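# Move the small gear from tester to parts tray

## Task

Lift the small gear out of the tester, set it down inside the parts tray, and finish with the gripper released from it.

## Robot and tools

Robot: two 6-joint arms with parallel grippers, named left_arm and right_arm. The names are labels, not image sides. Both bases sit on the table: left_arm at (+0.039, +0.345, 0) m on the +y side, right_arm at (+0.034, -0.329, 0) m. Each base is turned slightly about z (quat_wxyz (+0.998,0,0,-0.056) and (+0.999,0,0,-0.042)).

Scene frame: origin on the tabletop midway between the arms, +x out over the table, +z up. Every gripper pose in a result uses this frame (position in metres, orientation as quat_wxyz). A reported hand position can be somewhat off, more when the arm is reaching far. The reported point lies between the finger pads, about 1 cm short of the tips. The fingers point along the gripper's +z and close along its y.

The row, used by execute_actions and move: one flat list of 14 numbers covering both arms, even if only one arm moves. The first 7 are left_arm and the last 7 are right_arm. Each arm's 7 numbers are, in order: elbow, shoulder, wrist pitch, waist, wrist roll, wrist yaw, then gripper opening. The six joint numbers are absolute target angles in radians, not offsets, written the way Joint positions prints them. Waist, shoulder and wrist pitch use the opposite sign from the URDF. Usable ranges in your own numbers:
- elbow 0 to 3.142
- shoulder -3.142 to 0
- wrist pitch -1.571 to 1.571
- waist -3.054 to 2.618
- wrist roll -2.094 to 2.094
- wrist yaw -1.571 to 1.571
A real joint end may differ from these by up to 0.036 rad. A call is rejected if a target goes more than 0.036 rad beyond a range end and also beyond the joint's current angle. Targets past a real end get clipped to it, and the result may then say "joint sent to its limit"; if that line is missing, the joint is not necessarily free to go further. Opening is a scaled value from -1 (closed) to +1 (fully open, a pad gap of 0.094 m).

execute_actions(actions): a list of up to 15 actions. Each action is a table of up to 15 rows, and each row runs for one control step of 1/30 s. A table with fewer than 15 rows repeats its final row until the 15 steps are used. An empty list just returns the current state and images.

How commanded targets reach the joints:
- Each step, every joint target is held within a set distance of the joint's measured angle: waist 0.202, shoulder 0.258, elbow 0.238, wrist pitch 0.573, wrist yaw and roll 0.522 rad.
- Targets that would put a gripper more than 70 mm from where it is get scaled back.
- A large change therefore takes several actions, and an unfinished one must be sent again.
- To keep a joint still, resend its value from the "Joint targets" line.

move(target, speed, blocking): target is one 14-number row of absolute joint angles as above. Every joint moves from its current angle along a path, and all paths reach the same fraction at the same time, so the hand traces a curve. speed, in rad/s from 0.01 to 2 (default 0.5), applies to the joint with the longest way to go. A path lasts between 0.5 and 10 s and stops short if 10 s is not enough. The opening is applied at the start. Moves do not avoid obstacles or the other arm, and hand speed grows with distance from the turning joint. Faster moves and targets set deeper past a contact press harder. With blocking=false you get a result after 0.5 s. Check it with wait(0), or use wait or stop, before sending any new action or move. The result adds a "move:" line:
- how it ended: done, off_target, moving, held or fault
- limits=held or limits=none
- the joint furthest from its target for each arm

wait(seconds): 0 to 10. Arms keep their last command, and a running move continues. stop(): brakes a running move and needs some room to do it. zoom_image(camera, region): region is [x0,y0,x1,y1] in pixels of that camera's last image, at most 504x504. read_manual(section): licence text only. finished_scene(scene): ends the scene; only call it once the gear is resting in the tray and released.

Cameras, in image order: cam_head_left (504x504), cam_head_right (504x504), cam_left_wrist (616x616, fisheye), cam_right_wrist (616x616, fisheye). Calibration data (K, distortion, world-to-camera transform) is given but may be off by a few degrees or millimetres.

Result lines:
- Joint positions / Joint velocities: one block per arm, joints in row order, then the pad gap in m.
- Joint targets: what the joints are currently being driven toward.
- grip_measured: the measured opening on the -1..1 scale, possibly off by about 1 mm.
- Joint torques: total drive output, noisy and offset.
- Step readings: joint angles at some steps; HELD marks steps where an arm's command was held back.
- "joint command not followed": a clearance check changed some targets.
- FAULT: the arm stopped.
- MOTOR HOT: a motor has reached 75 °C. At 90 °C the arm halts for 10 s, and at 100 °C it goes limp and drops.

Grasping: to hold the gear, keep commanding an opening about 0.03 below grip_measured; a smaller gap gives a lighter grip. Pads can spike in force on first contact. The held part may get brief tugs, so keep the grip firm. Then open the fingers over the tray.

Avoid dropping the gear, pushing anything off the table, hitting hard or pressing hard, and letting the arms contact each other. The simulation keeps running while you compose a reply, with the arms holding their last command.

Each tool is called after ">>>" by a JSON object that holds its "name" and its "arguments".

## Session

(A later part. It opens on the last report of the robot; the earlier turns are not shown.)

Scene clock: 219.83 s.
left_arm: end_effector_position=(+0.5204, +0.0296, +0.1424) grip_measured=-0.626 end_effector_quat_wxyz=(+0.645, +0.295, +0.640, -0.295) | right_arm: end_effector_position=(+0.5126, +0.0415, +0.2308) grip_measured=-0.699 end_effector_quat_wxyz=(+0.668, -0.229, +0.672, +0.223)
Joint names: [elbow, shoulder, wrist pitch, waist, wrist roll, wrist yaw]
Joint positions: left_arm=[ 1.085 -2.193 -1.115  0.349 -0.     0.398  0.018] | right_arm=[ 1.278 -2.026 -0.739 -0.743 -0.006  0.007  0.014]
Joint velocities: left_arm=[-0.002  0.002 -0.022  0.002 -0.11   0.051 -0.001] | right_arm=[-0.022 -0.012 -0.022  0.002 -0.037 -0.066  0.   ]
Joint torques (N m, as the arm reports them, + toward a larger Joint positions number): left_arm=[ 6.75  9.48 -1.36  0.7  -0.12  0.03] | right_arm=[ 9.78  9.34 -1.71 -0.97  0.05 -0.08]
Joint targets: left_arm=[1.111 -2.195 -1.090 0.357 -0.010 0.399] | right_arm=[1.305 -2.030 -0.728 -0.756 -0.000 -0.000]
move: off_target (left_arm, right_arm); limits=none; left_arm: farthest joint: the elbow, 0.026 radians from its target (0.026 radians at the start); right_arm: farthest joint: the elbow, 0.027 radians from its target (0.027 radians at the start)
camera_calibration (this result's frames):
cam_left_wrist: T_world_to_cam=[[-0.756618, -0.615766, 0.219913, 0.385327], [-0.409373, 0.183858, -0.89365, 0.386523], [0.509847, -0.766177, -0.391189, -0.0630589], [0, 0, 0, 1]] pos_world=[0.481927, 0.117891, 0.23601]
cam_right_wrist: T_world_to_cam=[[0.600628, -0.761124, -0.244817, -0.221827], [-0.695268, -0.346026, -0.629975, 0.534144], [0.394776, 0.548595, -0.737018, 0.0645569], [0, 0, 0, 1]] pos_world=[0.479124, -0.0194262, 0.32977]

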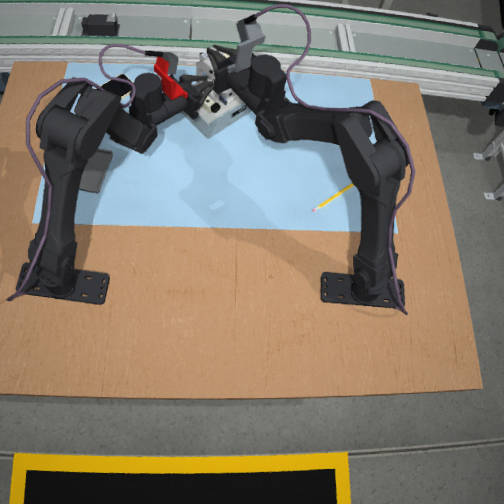

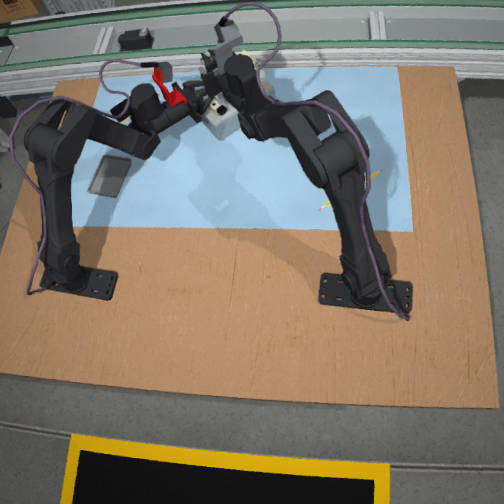

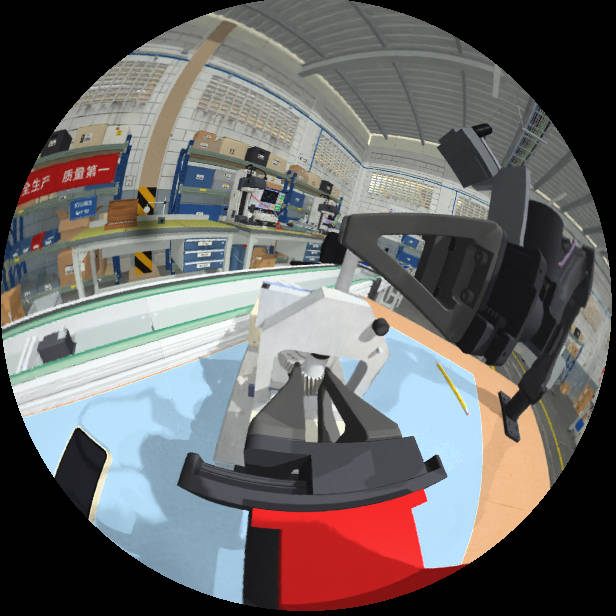

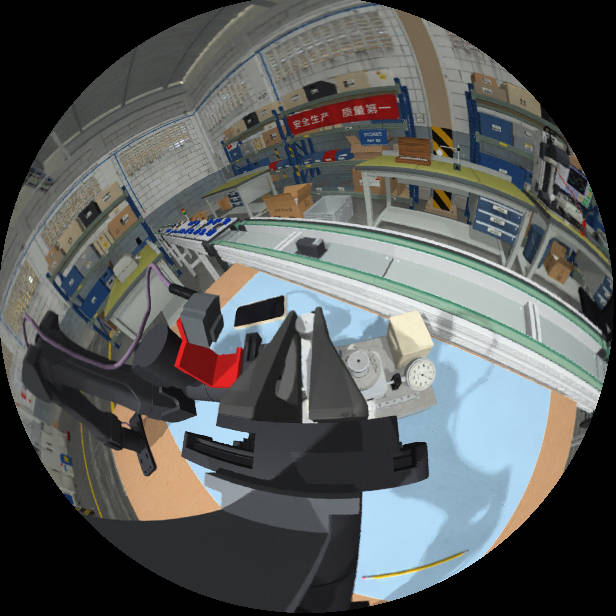

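>>> {"name": "move", "arguments": {"target": [1.111,-2.195,-1.12,0.357,-0.01,0.399,-0.665, 1.325,-1.98,-0.69,-0.756,0,0,-0.725], "speed": 0.05}}

>>> {"name": "zoom_image", "arguments": {"camera": "cam_left_wrist", "region": [250, 220, 410, 400]}}

Scene clock: 227.33 s.
left_arm: end_effector_position=(+0.5205, +0.0296, +0.1425) grip_measured=-0.635 end_effector_quat_wxyz=(+0.646, +0.294, +0.640, -0.295) | right_arm: end_effector_position=(+0.5128, +0.0417, +0.2310) grip_measured=-0.699 end_effector_quat_wxyz=(+0.659, -0.232, +0.681, +0.220)
Joint names: [elbow, shoulder, wrist pitch, waist, wrist roll, wrist yaw]
Joint positions: left_arm=[ 1.085 -2.193 -1.116  0.349 -0.     0.398  0.017] | right_arm=[ 1.292 -2.016 -0.69  -0.743 -0.006  0.007  0.014]
Joint velocities: left_arm=[-0.012 -0.012  0.022  0.017 -0.007  0.007  0.   ] | right_arm=[-0.007  0.002 -0.022 -0.002 -0.081  0.022  0.   ]
Joint torques (N m, as the arm reports them, + toward a larger Joint positions number): left_arm=[ 6.75  9.51 -1.64  0.7  -0.13  0.04] | right_arm=[10.32 12.34 -1.87 -1.1   0.04 -0.07]
Joint targets: left_arm=[1.111 -2.195 -1.120 0.357 -0.010 0.399] | right_arm=[1.325 -1.980 -0.690 -0.756 -0.000 0.000]
move: off_target (left_arm, right_arm); limits=none; left_arm: farthest joint: the elbow, 0.026 radians from its target (0.026 radians at the start); right_arm: farthest joint: the shoulder, 0.036 radians from its target (0.046 radians at the start)
camera_calibration (this result's frames):
cam_left_wrist: T_world_to_cam=[[-0.756222, -0.616305, 0.219764, 0.385271], [-0.40921, 0.18339, -0.893821, 0.386582], [0.510564, -0.765857, -0.390881, -0.0634342], [0, 0, 0, 1]] pos_world=[0.481931, 0.117967, 0.236071]
cam_right_wrist: T_world_to_cam=[[0.595678, -0.764955, -0.244972, -0.219057], [-0.707803, -0.355727, -0.610306, 0.53676], [0.379713, 0.536938, -0.753336, 0.0764646], [0, 0, 0, 1]] pos_world=[0.481373, -0.0176854, 0.331528]

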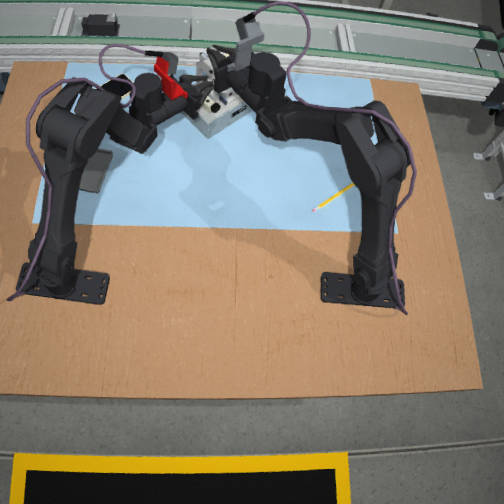

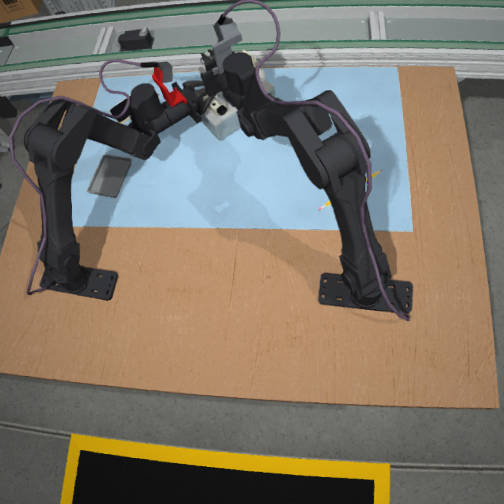

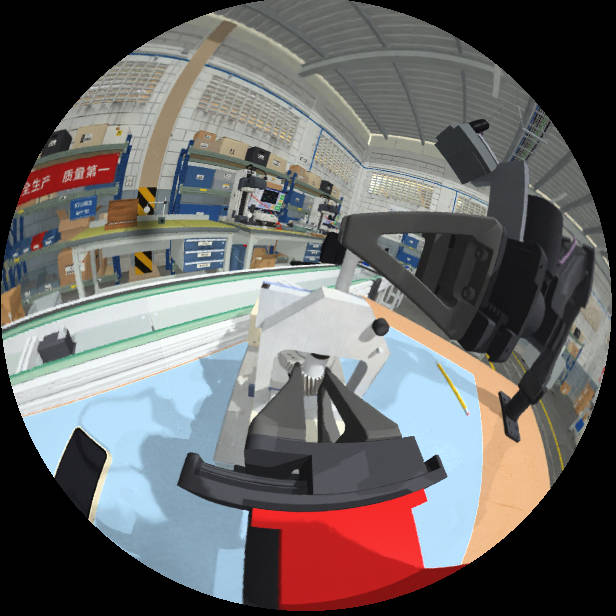

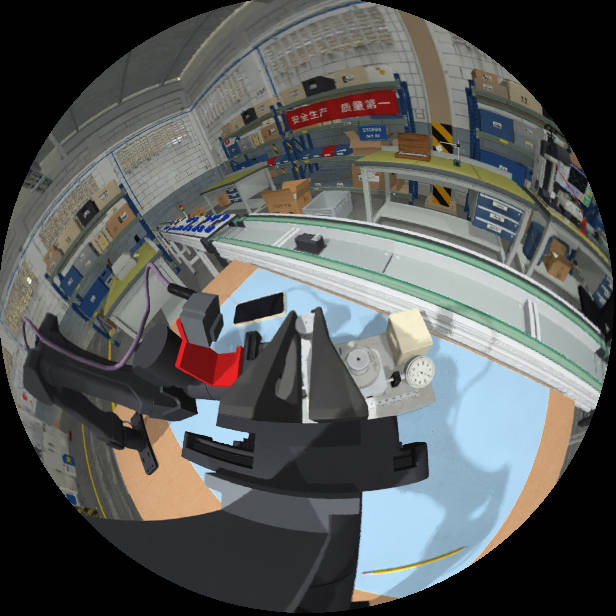

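Region (250, 220, 410, 400) of cam_left_wrist's 616x616 image, scaled by 2.800, with more detail than that image has.

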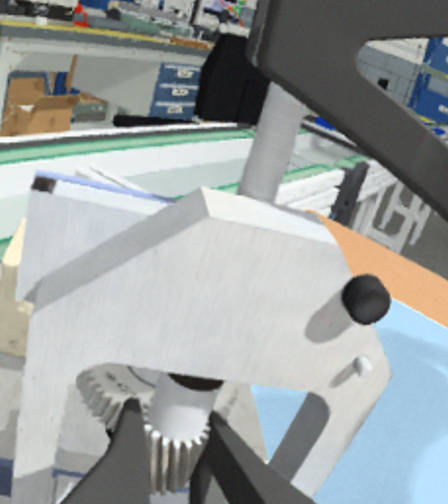

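>>> {"name": "move", "arguments": {"target": [1.111,-2.195,-1.12,0.357,-0.01,0.399,-0.665, 1.355,-1.96,-0.85,-0.756,0,0,-0.725], "speed": 0.1}}

Scene clock: 239.30 s.
left_arm: end_effector_position=(+0.5205, +0.0296, +0.1425) grip_measured=-0.635 end_effector_quat_wxyz=(+0.646, +0.294, +0.640, -0.295) | right_arm: end_effector_position=(+0.5129, +0.0417, +0.2332) grip_measured=-0.699 end_effector_quat_wxyz=(+0.662, -0.231, +0.678, +0.221)
Joint names: [elbow, shoulder, wrist pitch, waist, wrist roll, wrist yaw]
Joint positions: left_arm=[ 1.085 -2.193 -1.116  0.349 -0.     0.398  0.017] | right_arm=[ 1.292 -2.016 -0.699 -0.743 -0.006  0.007  0.014]
Joint velocities: left_arm=[ 0.007 -0.002 -0.022 -0.012 -0.022 -0.066 -0.001] | right_arm=[ 0.007  0.012  0.081  0.002 -0.037  0.007 -0.001]
Joint torques (N m, as the arm reports them, + toward a larger Joint positions number): left_arm=[ 6.71  9.49 -1.63  0.76 -0.13  0.04] | right_arm=[12.51 13.47 -3.22 -0.9   0.04 -0.07]
Joint targets: left_arm=[1.111 -2.195 -1.120 0.357 -0.010 0.399] | right_arm=[1.348 -1.966 -0.834 -0.755 -0.001 0.001]
move: off_target (left_arm, right_arm); limits=none; left_arm: farthest joint: the elbow, 0.026 radians from its target (0.026 radians at the start); right_arm: farthest joint: the wrist pitch, 0.151 radians from its target (0.160 radians at the start)
camera_calibration (this result's frames):
cam_left_wrist: T_world_to_cam=[[-0.756222, -0.616305, 0.219764, 0.385271], [-0.40921, 0.18339, -0.893821, 0.386582], [0.510564, -0.765857, -0.390881, -0.0634342], [0, 0, 0, 1]] pos_world=[0.481931, 0.117967, 0.236071]
cam_right_wrist: T_world_to_cam=[[0.597452, -0.763583, -0.244935, -0.219475], [-0.703359, -0.352287, -0.617398, 0.537434], [0.385147, 0.541143, -0.747547, 0.0738224], [0, 0, 0, 1]] pos_world=[0.480702, -0.0182047, 0.333239]

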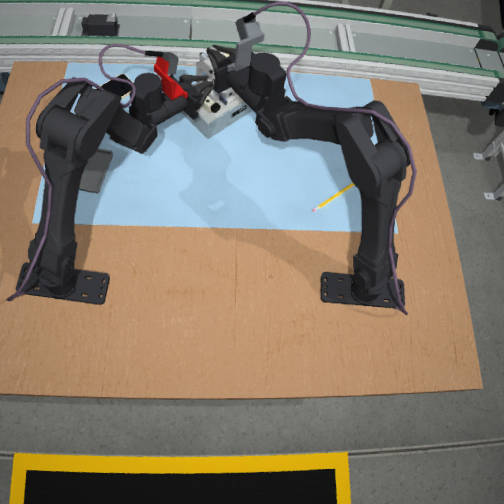

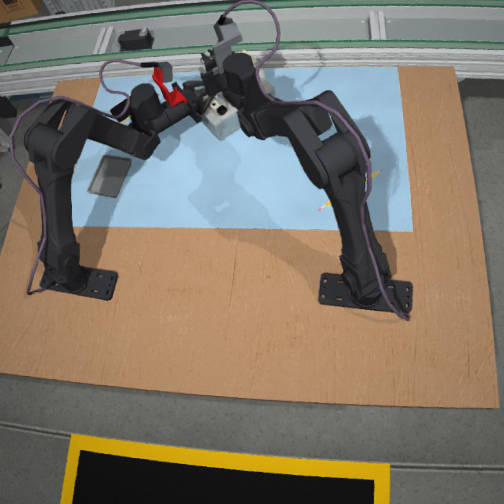

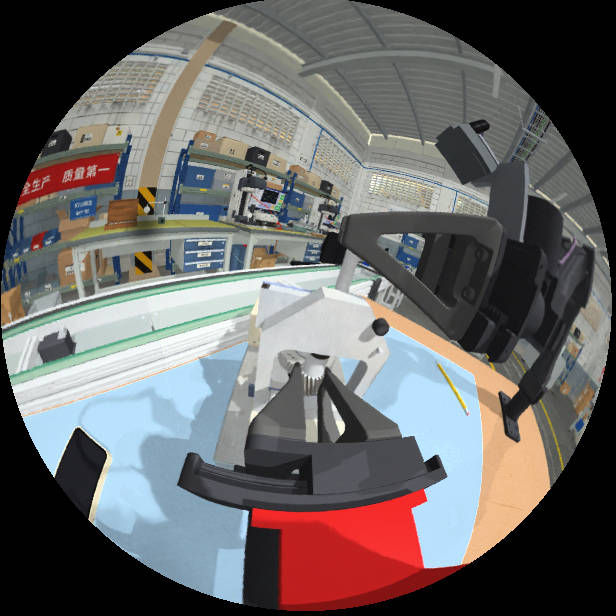

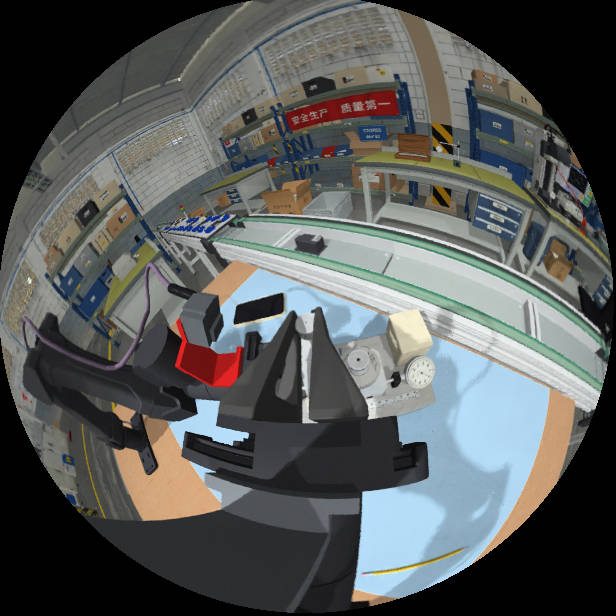

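>>> {"name": "move", "arguments": {"target": [1.111,-2.195,-1.12,0.357,-0.01,0.399,-0.665, 1.325,-1.99,-0.93,-0.75,0,0,-0.73], "speed": 0.1}}

>>> {"name": "zoom_image", "arguments": {"camera": "cam_left_wrist", "region": [250, 220, 410, 400]}}

Scene clock: 249.87 s.
left_arm: end_effector_position=(+0.5205, +0.0296, +0.1426) grip_measured=-0.635 end_effector_quat_wxyz=(+0.646, +0.294, +0.640, -0.295) | right_arm: end_effector_position=(+0.5129, +0.0417, +0.2380) grip_measured=-0.699 end_effector_quat_wxyz=(+0.674, -0.227, +0.666, +0.225)
Joint names: [elbow, shoulder, wrist pitch, waist, wrist roll, wrist yaw]
Joint positions: left_arm=[ 1.085 -2.193 -1.116  0.349 -0.     0.398  0.017] | right_arm=[ 1.285 -2.023 -0.747 -0.743 -0.006  0.007  0.014]
Joint velocities: left_arm=[-0.007  0.022  0.066 -0.017  0.051 -0.022  0.001] | right_arm=[-0.027  0.002 -0.051  0.002 -0.037  0.066 -0.001]
Joint torques (N m, as the arm reports them, + toward a larger Joint positions number): left_arm=[ 6.72  9.48 -1.64  0.72 -0.12  0.04] | right_arm=[11.   12.13 -3.63 -0.59  0.04 -0.08]
Joint targets: left_arm=[1.111 -2.195 -1.120 0.357 -0.010 0.399] | right_arm=[1.325 -1.990 -0.930 -0.750 0.000 -0.000]
move: off_target (left_arm, right_arm); limits=none; left_arm: farthest joint: the elbow, 0.026 radians from its target (0.026 radians at the start); right_arm: farthest joint: the wrist pitch, 0.183 radians from its target (0.231 radians at the start)
camera_calibration (this result's frames):
cam_left_wrist: T_world_to_cam=[[-0.756297, -0.616268, 0.219611, 0.385311], [-0.408905, 0.183238, -0.893992, 0.386532], [0.510697, -0.765923, -0.390577, -0.0635096], [0, 0, 0, 1]] pos_world=[0.481898, 0.117984, 0.236133]
cam_right_wrist: T_world_to_cam=[[0.604172, -0.758382, -0.244609, -0.222044], [-0.686045, -0.338888, -0.643815, 0.537297], [0.405362, 0.556788, -0.72503, 0.0609725], [0, 0, 0, 1]] pos_world=[0.478047, -0.0202597, 0.335813]

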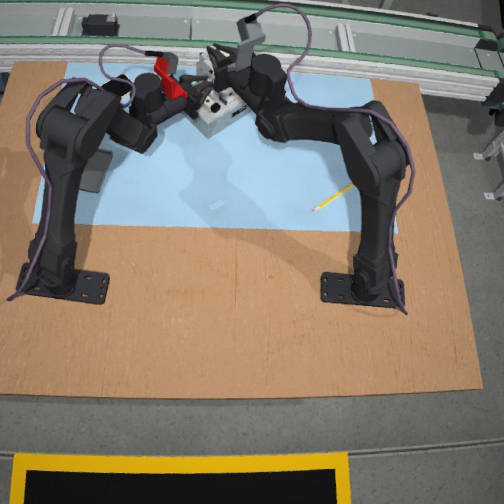

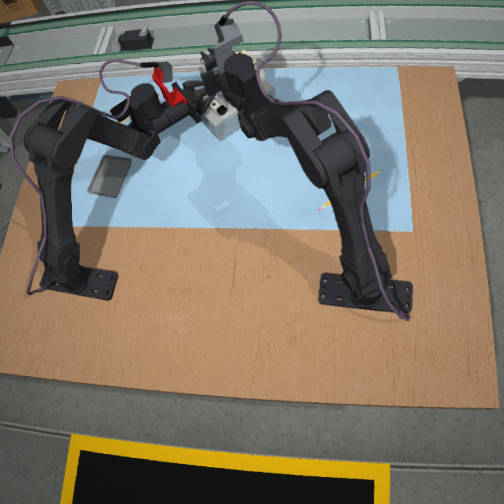

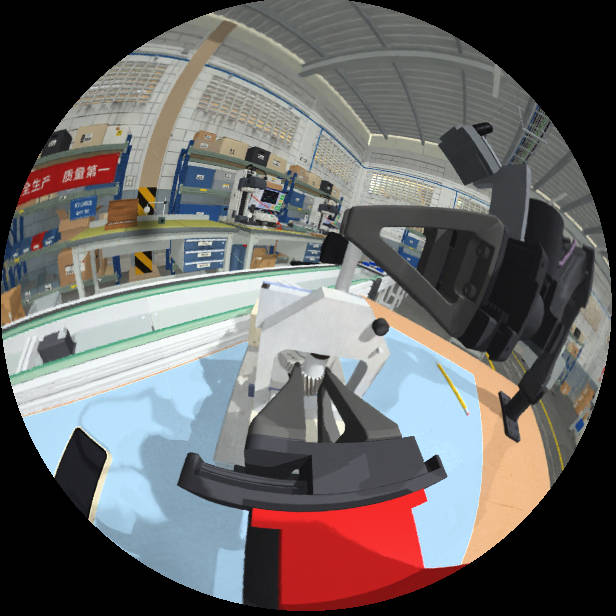

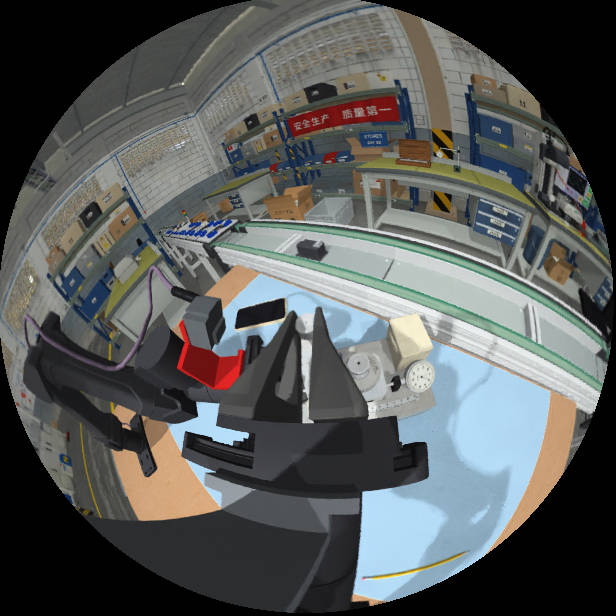

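Region (250, 220, 410, 400) of cam_left_wrist's 616x616 image, scaled by 2.800, with more detail than that image has.

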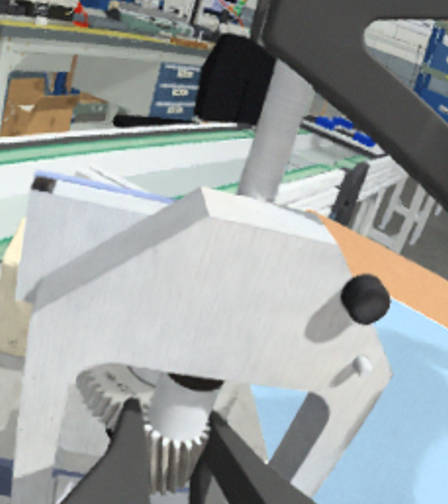

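>>> {"name": "move", "arguments": {"target": [1.111,-2.195,-1.12,0.357,-0.01,0.399,-0.665, 1.335,-1.985,-1.0,-0.75,0,0,-0.73], "speed": 0.1}}

>>> {"name": "zoom_image", "arguments": {"camera": "cam_right_wrist", "region": [250, 280, 390, 420]}}

Scene clock: 257.07 s.
left_arm: end_effector_position=(+0.5205, +0.0297, +0.1426) grip_measured=-0.635 end_effector_quat_wxyz=(+0.646, +0.294, +0.640, -0.295) | right_arm: end_effector_position=(+0.5127, +0.0416, +0.2415) grip_measured=-0.699 end_effector_quat_wxyz=(+0.681, -0.224, +0.658, +0.228)
Joint names: [elbow, shoulder, wrist pitch, waist, wrist roll, wrist yaw]
Joint positions: left_arm=[ 1.085 -2.193 -1.116  0.349 -0.     0.397  0.017] | right_arm=[ 1.28  -2.026 -0.778 -0.743 -0.006  0.007  0.014]
Joint velocities: left_arm=[ 0.022  0.002  0.066 -0.012 -0.037  0.051  0.   ] | right_arm=[ 0.012  0.002  0.037  0.007 -0.022 -0.037 -0.001]
Joint torques (N m, as the arm reports them, + toward a larger Joint positions number): left_arm=[ 6.73  9.51 -1.63  0.74 -0.13  0.04] | right_arm=[11.73 12.56 -3.81 -0.36  0.07 -0.09]
Joint targets: left_arm=[1.111 -2.195 -1.120 0.357 -0.010 0.399] | right_arm=[1.329 -1.990 -0.976 -0.749 -0.001 0.001]
move: off_target (left_arm, right_arm); limits=none; left_arm: farthest joint: the elbow, 0.026 radians from its target (0.026 radians at the start); right_arm: farthest joint: the wrist pitch, 0.222 radians from its target (0.253 radians at the start)
camera_calibration (this result's frames):
cam_left_wrist: T_world_to_cam=[[-0.756062, -0.616555, 0.219614, 0.385262], [-0.408976, 0.183079, -0.893991, 0.386587], [0.510989, -0.765729, -0.390575, -0.0636596], [0, 0, 0, 1]] pos_world=[0.481916, 0.118014, 0.236133]
cam_right_wrist: T_world_to_cam=[[0.608597, -0.754957, -0.244232, -0.223681], [-0.674237, -0.32975, -0.66081, 0.537031], [0.418348, 0.566837, -0.709704, 0.0529269], [0, 0, 0, 1]] pos_world=[0.476076, -0.0217851, 0.337808]

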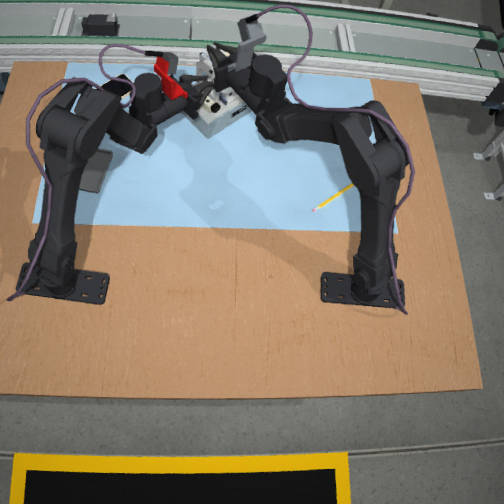

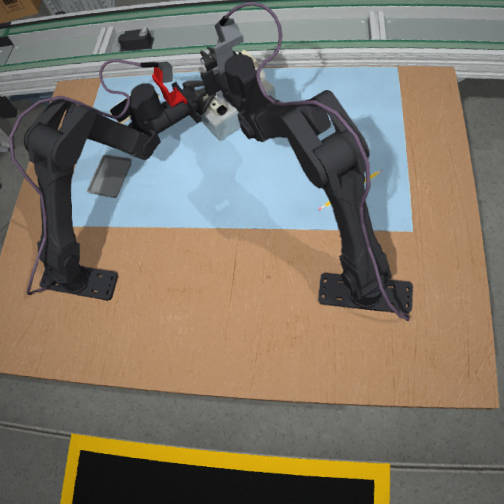

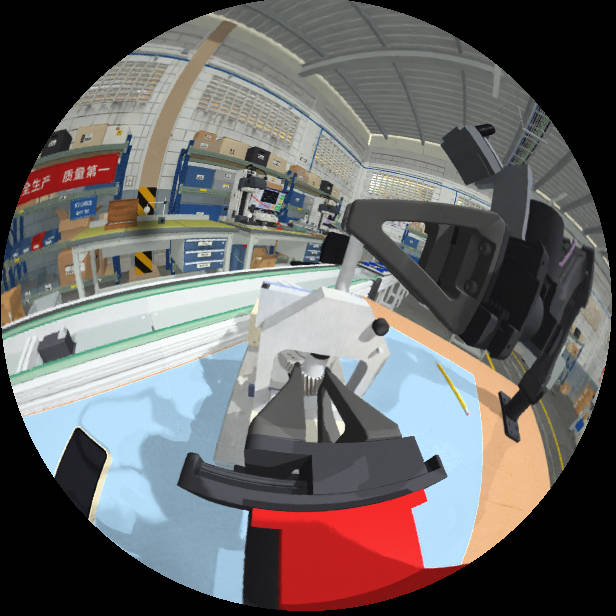

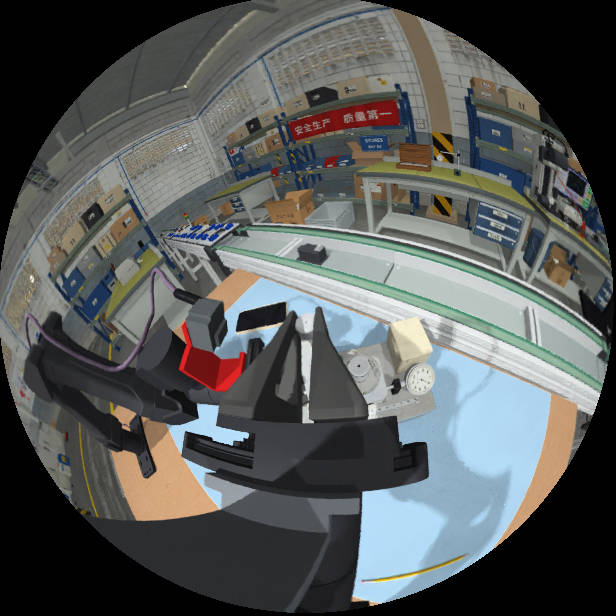

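Region (250, 280, 390, 420) of cam_right_wrist's 616x616 image, scaled by 3.600, with more detail than that image has.

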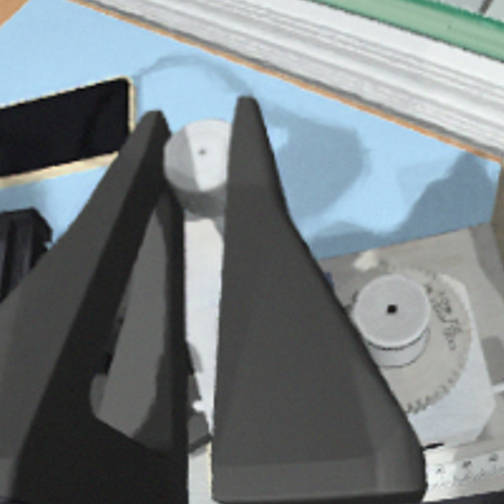

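>>> {"name": "execute_actions", "arguments": {"actions": [[[1.111,-2.195,-1.14,0.357,-0.01,0.399,-0.665, 1.329,-1.99,-0.976,-0.749,0,0,-0.73]],[[1.111,-2.195,-1.16,0.357,-0.01,0.399,-0.665, 1.329,-1.99,-0.976,-0.749,0,0,-0.73]]]}}

>>> {"name": "zoom_image", "arguments": {"camera": "cam_left_wrist", "region": [250, 300, 370, 420]}}

Scene clock: 267.23 s.
left_arm: end_effector_position=(+0.5205, +0.0296, +0.1435) grip_measured=-0.635 end_effector_quat_wxyz=(+0.648, +0.294, +0.637, -0.295) | right_arm: end_effector_position=(+0.5127, +0.0416, +0.2415) grip_measured=-0.699 end_effector_quat_wxyz=(+0.681, -0.224, +0.658, +0.228)
Joint names: [elbow, shoulder, wrist pitch, waist, wrist roll, wrist yaw]
Joint positions: left_arm=[ 1.085 -2.197 -1.128  0.349 -0.002  0.398  0.017] | right_arm=[ 1.28  -2.026 -0.778 -0.743 -0.006  0.007  0.014]
Joint velocities: left_arm=[-0.017  0.002  0.051  0.007 -0.022  0.007  0.   ] | right_arm=[-0.002 -0.002  0.037 -0.002 -0.007  0.037 -0.001]
Joint torques (N m, as the arm reports them, + toward a larger Joint positions number): left_arm=[ 6.71  9.77 -1.9   0.75 -0.11  0.04] | right_arm=[11.86 12.36 -3.79 -0.46  0.03 -0.06]
Joint targets: left_arm=[1.111 -2.195 -1.160 0.357 -0.010 0.399] | right_arm=[1.329 -1.990 -0.976 -0.749 0.000 0.000]
Step readings (joint positions; steps 1 to 15: 1st action; 16 to 30: 2nd action):
0: left_arm=[1.085 -2.193 -1.116 0.349 -0.000 0.397] | right_arm=[1.280 -2.026 -0.778 -0.743 -0.006 0.007]
1: left_arm=[1.085 -2.193 -1.118 0.349 -0.000 0.397] | right_arm=[1.280 -2.026 -0.778 -0.743 -0.006 0.007]
2: left_arm=[1.085 -2.193 -1.118 0.349 -0.000 0.397] | right_arm=[1.280 -2.026 -0.778 -0.743 -0.006 0.007]
4: left_arm=[1.085 -2.193 -1.118 0.349 -0.000 0.397] | right_arm=[1.280 -2.026 -0.778 -0.743 -0.006 0.007]
8: left_arm=[1.085 -2.193 -1.118 0.349 -0.000 0.397] | right_arm=[1.280 -2.026 -0.778 -0.743 -0.006 0.007]
15: left_arm=[1.085 -2.193 -1.118 0.349 -0.000 0.397] | right_arm=[1.280 -2.026 -0.778 -0.743 -0.006 0.007]
16: left_arm=[1.085 -2.193 -1.120 0.349 -0.001 0.397] | right_arm=[1.280 -2.026 -0.778 -0.743 -0.006 0.007]
17: left_arm=[1.085 -2.194 -1.121 0.349 -0.001 0.398] | right_arm=[1.280 -2.026 -0.778 -0.743 -0.006 0.007]
19: left_arm=[1.085 -2.196 -1.125 0.349 -0.001 0.398] | right_arm=[1.280 -2.026 -0.778 -0.743 -0.006 0.007]
23: left_arm=[1.085 -2.197 -1.128 0.349 -0.001 0.398] | right_arm=[1.280 -2.026 -0.778 -0.743 -0.006 0.007]
30: Joint positions above
camera_calibration (this result's frames):
cam_left_wrist: T_world_to_cam=[[-0.757934, -0.614931, 0.217707, 0.386157], [-0.403136, 0.179163, -0.897431, 0.384941], [0.512853, -0.767959, -0.383694, -0.0652637], [0, 0, 0, 1]] pos_world=[0.481335, 0.118373, 0.236347]
cam_right_wrist: T_world_to_cam=[[0.608597, -0.754957, -0.244232, -0.223681], [-0.674237, -0.32975, -0.66081, 0.537031], [0.418348, 0.566837, -0.709704, 0.0529269], [0, 0, 0, 1]] pos_world=[0.476076, -0.0217851, 0.337808]

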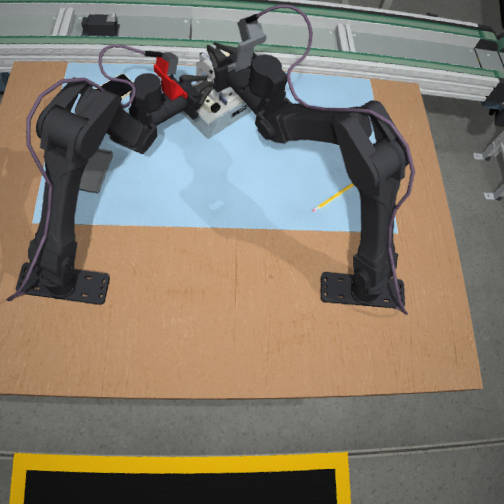

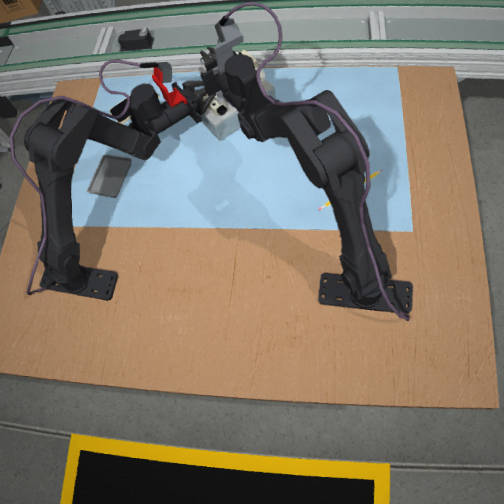

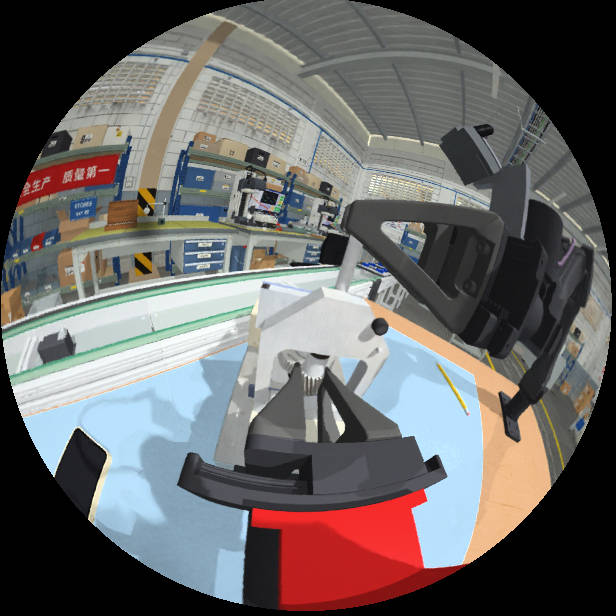

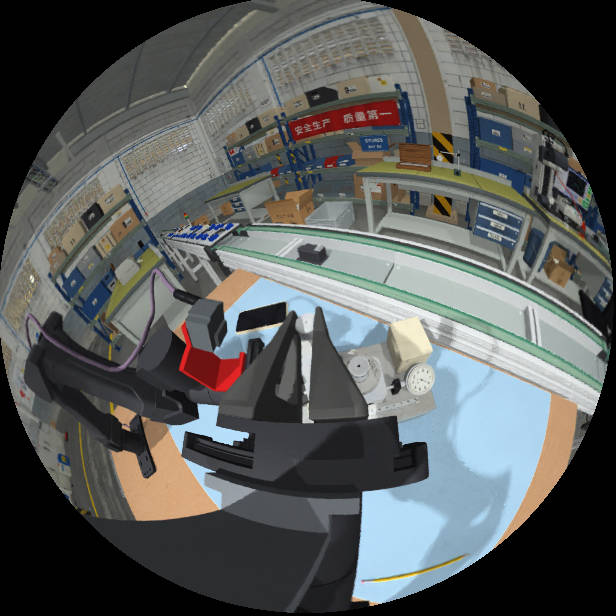

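Region (250, 300, 370, 420) of cam_left_wrist's 616x616 image, scaled by 4.200, with more detail than that image has.

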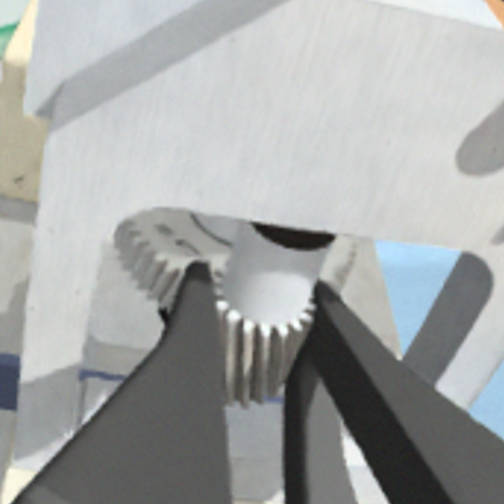

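>>> {"name": "execute_actions", "arguments": {"actions": [[[1.111,-2.18,-1.16,0.357,-0.01,0.399,-0.665, 1.329,-1.99,-0.976,-0.749,0,0,-0.73]],[[1.111,-2.165,-1.16,0.357,-0.01,0.399,-0.665, 1.329,-1.99,-0.976,-0.749,0,0,-0.73]]]}}

>>> {"name": "zoom_image", "arguments": {"camera": "cam_left_wrist", "region": [250, 300, 370, 420]}}

Scene clock: 273.10 s.
left_arm: end_effector_position=(+0.5205, +0.0296, +0.1435) grip_measured=-0.635 end_effector_quat_wxyz=(+0.648, +0.294, +0.637, -0.295) | right_arm: end_effector_position=(+0.5127, +0.0416, +0.2415) grip_measured=-0.699 end_effector_quat_wxyz=(+0.681, -0.224, +0.658, +0.228)
Joint names: [elbow, shoulder, wrist pitch, waist, wrist roll, wrist yaw]
Joint positions: left_arm=[ 1.085 -2.197 -1.128  0.349 -0.002  0.398  0.017] | right_arm=[ 1.28  -2.026 -0.778 -0.743 -0.006  0.007  0.014]
Joint velocities: left_arm=[ 0.007  0.017 -0.081 -0.002  0.007  0.037 -0.   ] | right_arm=[-0.017  0.002  0.066  0.007 -0.037  0.022  0.   ]
Joint torques (N m, as the arm reports them, + toward a larger Joint positions number): left_arm=[ 6.7  12.13 -1.9   0.73 -0.12  0.03] | right_arm=[11.79 12.46 -3.81 -0.47  0.07 -0.09]
Joint targets: left_arm=[1.111 -2.165 -1.160 0.357 -0.010 0.399] | right_arm=[1.329 -1.990 -0.976 -0.749 -0.000 -0.000]
Step readings (joint positions; steps 1 to 15: 1st action; 16 to 30: 2nd action):
0: left_arm=[1.085 -2.197 -1.128 0.349 -0.002 0.398] | right_arm=[1.280 -2.026 -0.778 -0.743 -0.006 0.007]
1: left_arm=[1.085 -2.197 -1.128 0.349 -0.002 0.398] | right_arm=[1.280 -2.026 -0.778 -0.743 -0.006 0.007]
2: left_arm=[1.085 -2.197 -1.128 0.349 -0.002 0.398] | right_arm=[1.280 -2.026 -0.778 -0.743 -0.006 0.007]
4: left_arm=[1.085 -2.197 -1.128 0.349 -0.002 0.398] | right_arm=[1.280 -2.026 -0.778 -0.743 -0.006 0.007]
8: left_arm=[1.085 -2.197 -1.128 0.349 -0.002 0.398] | right_arm=[1.280 -2.026 -0.778 -0.743 -0.006 0.007]
15: left_arm=[1.085 -2.197 -1.128 0.349 -0.002 0.398] | right_arm=[1.280 -2.026 -0.778 -0.743 -0.006 0.007]
16: left_arm=[1.085 -2.197 -1.128 0.349 -0.002 0.398] | right_arm=[1.280 -2.026 -0.778 -0.743 -0.006 0.007]
17: left_arm=[1.085 -2.197 -1.128 0.349 -0.002 0.398] | right_arm=[1.280 -2.026 -0.778 -0.743 -0.006 0.007]
19: left_arm=[1.085 -2.197 -1.128 0.349 -0.002 0.398] | right_arm=[1.280 -2.026 -0.778 -0.743 -0.006 0.007]
23: left_arm=[1.085 -2.197 -1.128 0.349 -0.002 0.398] | right_arm=[1.280 -2.026 -0.778 -0.743 -0.006 0.007]
30: Joint positions above
camera_calibration (this result's frames):
cam_left_wrist: T_world_to_cam=[[-0.757934, -0.614931, 0.217707, 0.386157], [-0.403136, 0.179163, -0.897431, 0.384941], [0.512853, -0.767959, -0.383694, -0.0652637], [0, 0, 0, 1]] pos_world=[0.481335, 0.118373, 0.236347]
cam_right_wrist: T_world_to_cam=[[0.608597, -0.754957, -0.244232, -0.223681], [-0.674237, -0.32975, -0.66081, 0.537031], [0.418348, 0.566837, -0.709704, 0.0529269], [0, 0, 0, 1]] pos_world=[0.476076, -0.0217851, 0.337808]

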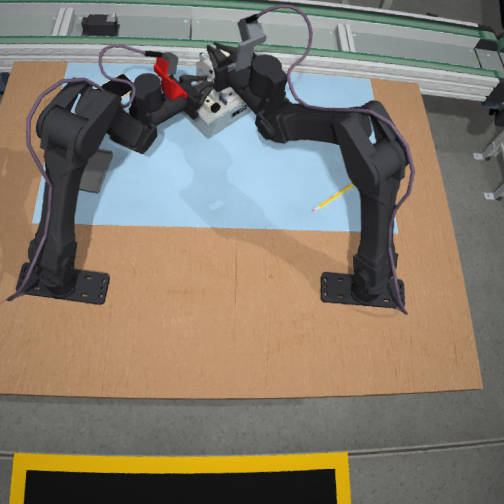

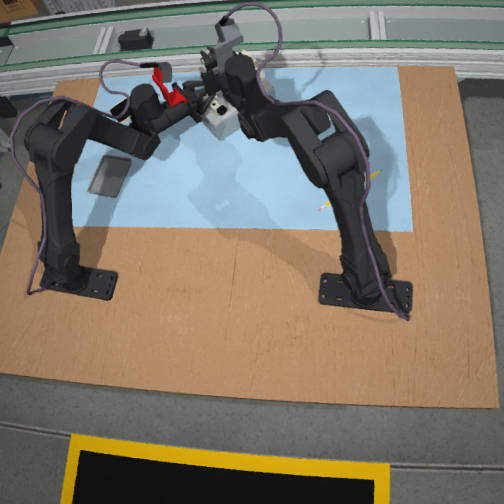

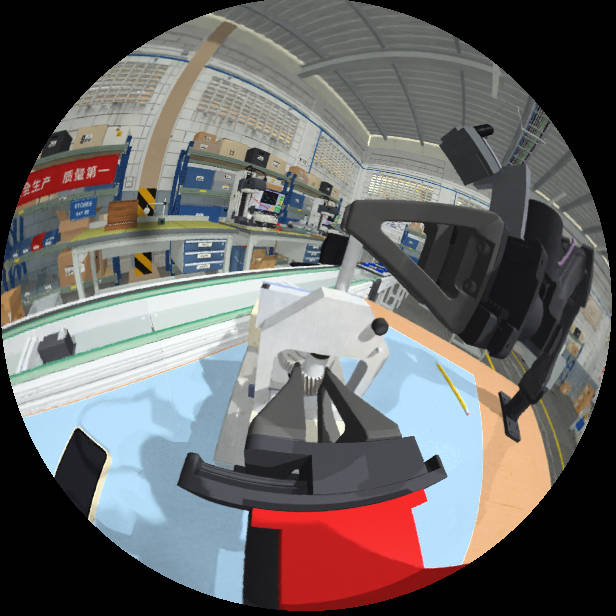

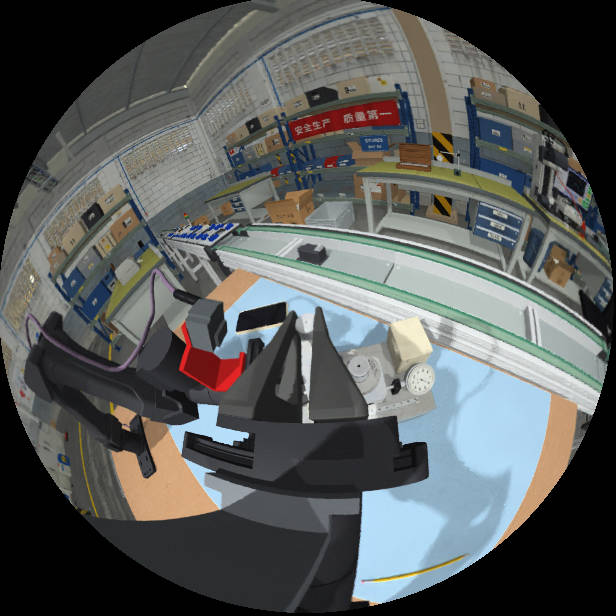

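Region (250, 300, 370, 420) of cam_left_wrist's 616x616 image, scaled by 4.200, with more detail than that image has.

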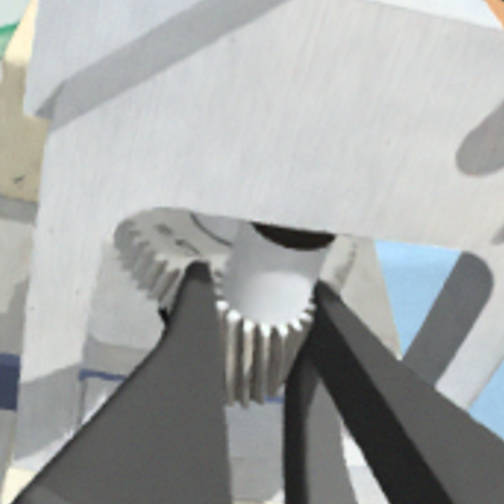

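>>> {"name": "execute_actions", "arguments": {"actions": [[[1.115,-2.155,-1.175,0.357,-0.01,0.399,-0.665, 1.329,-1.99,-0.976,-0.749,0,0,-0.73]],[[1.12,-2.148,-1.19,0.355,-0.01,0.399,-0.665, 1.329,-1.99,-0.976,-0.749,0,0,-0.73]]]}}

>>> {"name": "zoom_image", "arguments": {"camera": "cam_left_wrist", "region": [250, 300, 370, 420]}}

Scene clock: 278.83 s.
left_arm: end_effector_position=(+0.5202, +0.0297, +0.1486) grip_measured=-0.635 end_effector_quat_wxyz=(+0.652, +0.294, +0.634, -0.296) | right_arm: end_effector_position=(+0.5127, +0.0416, +0.2415) grip_measured=-0.699 end_effector_quat_wxyz=(+0.681, -0.224, +0.658, +0.228)
Joint names: [elbow, shoulder, wrist pitch, waist, wrist roll, wrist yaw]
Joint positions: left_arm=[ 1.085 -2.188 -1.128  0.349 -0.002  0.398  0.017] | right_arm=[ 1.28  -2.026 -0.778 -0.743 -0.006  0.007  0.014]
Joint velocities: left_arm=[ 0.012  0.007  0.022 -0.012  0.066 -0.007  0.001] | right_arm=[ 0.002  0.002  0.037 -0.002 -0.007  0.007  0.   ]
Joint torques (N m, as the arm reports them, + toward a larger Joint positions number): left_arm=[ 7.41 12.74 -2.17  0.54 -0.11  0.03] | right_arm=[11.85 12.45 -3.81 -0.37  0.06 -0.07]
Joint targets: left_arm=[1.120 -2.148 -1.190 0.355 -0.010 0.399] | right_arm=[1.329 -1.990 -0.976 -0.749 0.000 0.000]
Step readings (joint positions; steps 1 to 15: 1st action; 16 to 30: 2nd action):
0: left_arm=[1.085 -2.197 -1.128 0.349 -0.002 0.398] | right_arm=[1.280 -2.026 -0.778 -0.743 -0.006 0.007]
1: left_arm=[1.085 -2.196 -1.128 0.349 -0.002 0.398] | right_arm=[1.280 -2.026 -0.778 -0.743 -0.006 0.007]
2: left_arm=[1.085 -2.195 -1.128 0.349 -0.002 0.398] | right_arm=[1.280 -2.026 -0.778 -0.743 -0.006 0.007]
4: left_arm=[1.085 -2.195 -1.128 0.349 -0.002 0.398] | right_arm=[1.280 -2.026 -0.778 -0.743 -0.006 0.007]
8: left_arm=[1.085 -2.195 -1.128 0.349 -0.002 0.398] | right_arm=[1.280 -2.026 -0.778 -0.743 -0.006 0.007]
15: left_arm=[1.085 -2.195 -1.128 0.349 -0.002 0.398] | right_arm=[1.280 -2.026 -0.778 -0.743 -0.006 0.007]
16: left_arm=[1.085 -2.194 -1.128 0.349 -0.002 0.398] | right_arm=[1.280 -2.026 -0.778 -0.743 -0.006 0.007]
17: left_arm=[1.085 -2.193 -1.128 0.349 -0.002 0.398] | right_arm=[1.280 -2.026 -0.778 -0.743 -0.006 0.007]
19: left_arm=[1.085 -2.191 -1.128 0.349 -0.002 0.398] | right_arm=[1.280 -2.026 -0.778 -0.743 -0.006 0.007]
23: left_arm=[1.085 -2.188 -1.128 0.349 -0.002 0.398] | right_arm=[1.280 -2.026 -0.778 -0.743 -0.006 0.007]
30: Joint positions above
camera_calibration (this result's frames):
cam_left_wrist: T_world_to_cam=[[-0.75972, -0.613954, 0.214211, 0.386356], [-0.395714, 0.175121, -0.901523, 0.38631], [0.515981, -0.769671, -0.375993, -0.065811], [0, 0, 0, 1]] pos_world=[0.480348, 0.118901, 0.240761]
cam_right_wrist: T_world_to_cam=[[0.608597, -0.754957, -0.244232, -0.223681], [-0.674237, -0.32975, -0.66081, 0.537031], [0.418348, 0.566837, -0.709704, 0.0529269], [0, 0, 0, 1]] pos_world=[0.476076, -0.0217851, 0.337808]

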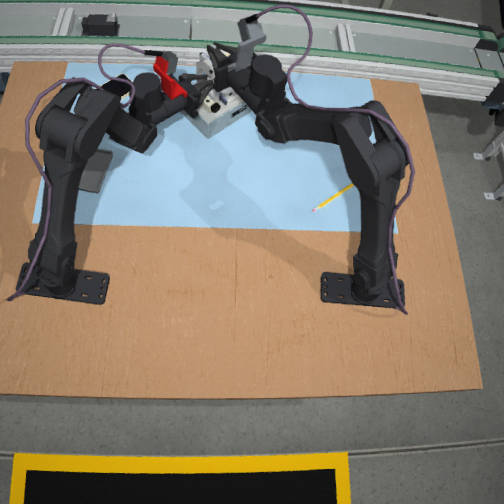

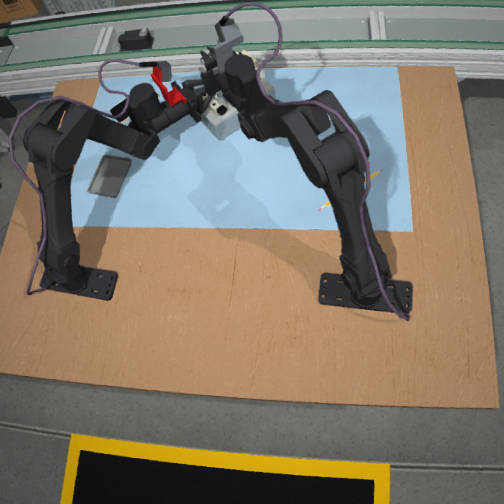

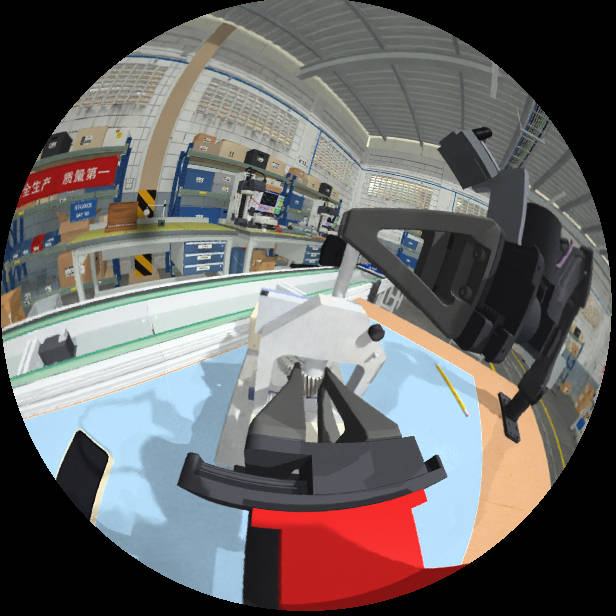

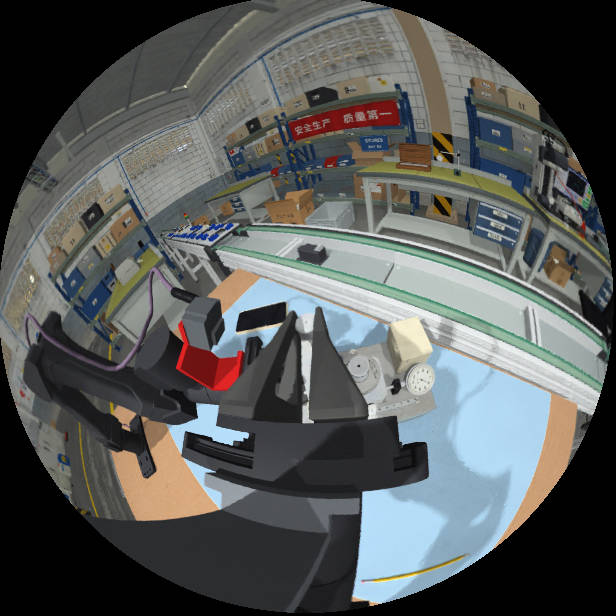

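Region (250, 300, 370, 420) of cam_left_wrist's 616x616 image, scaled by 4.200, with more detail than that image has.

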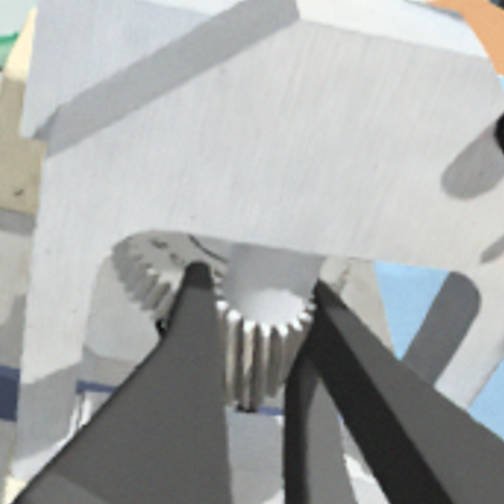

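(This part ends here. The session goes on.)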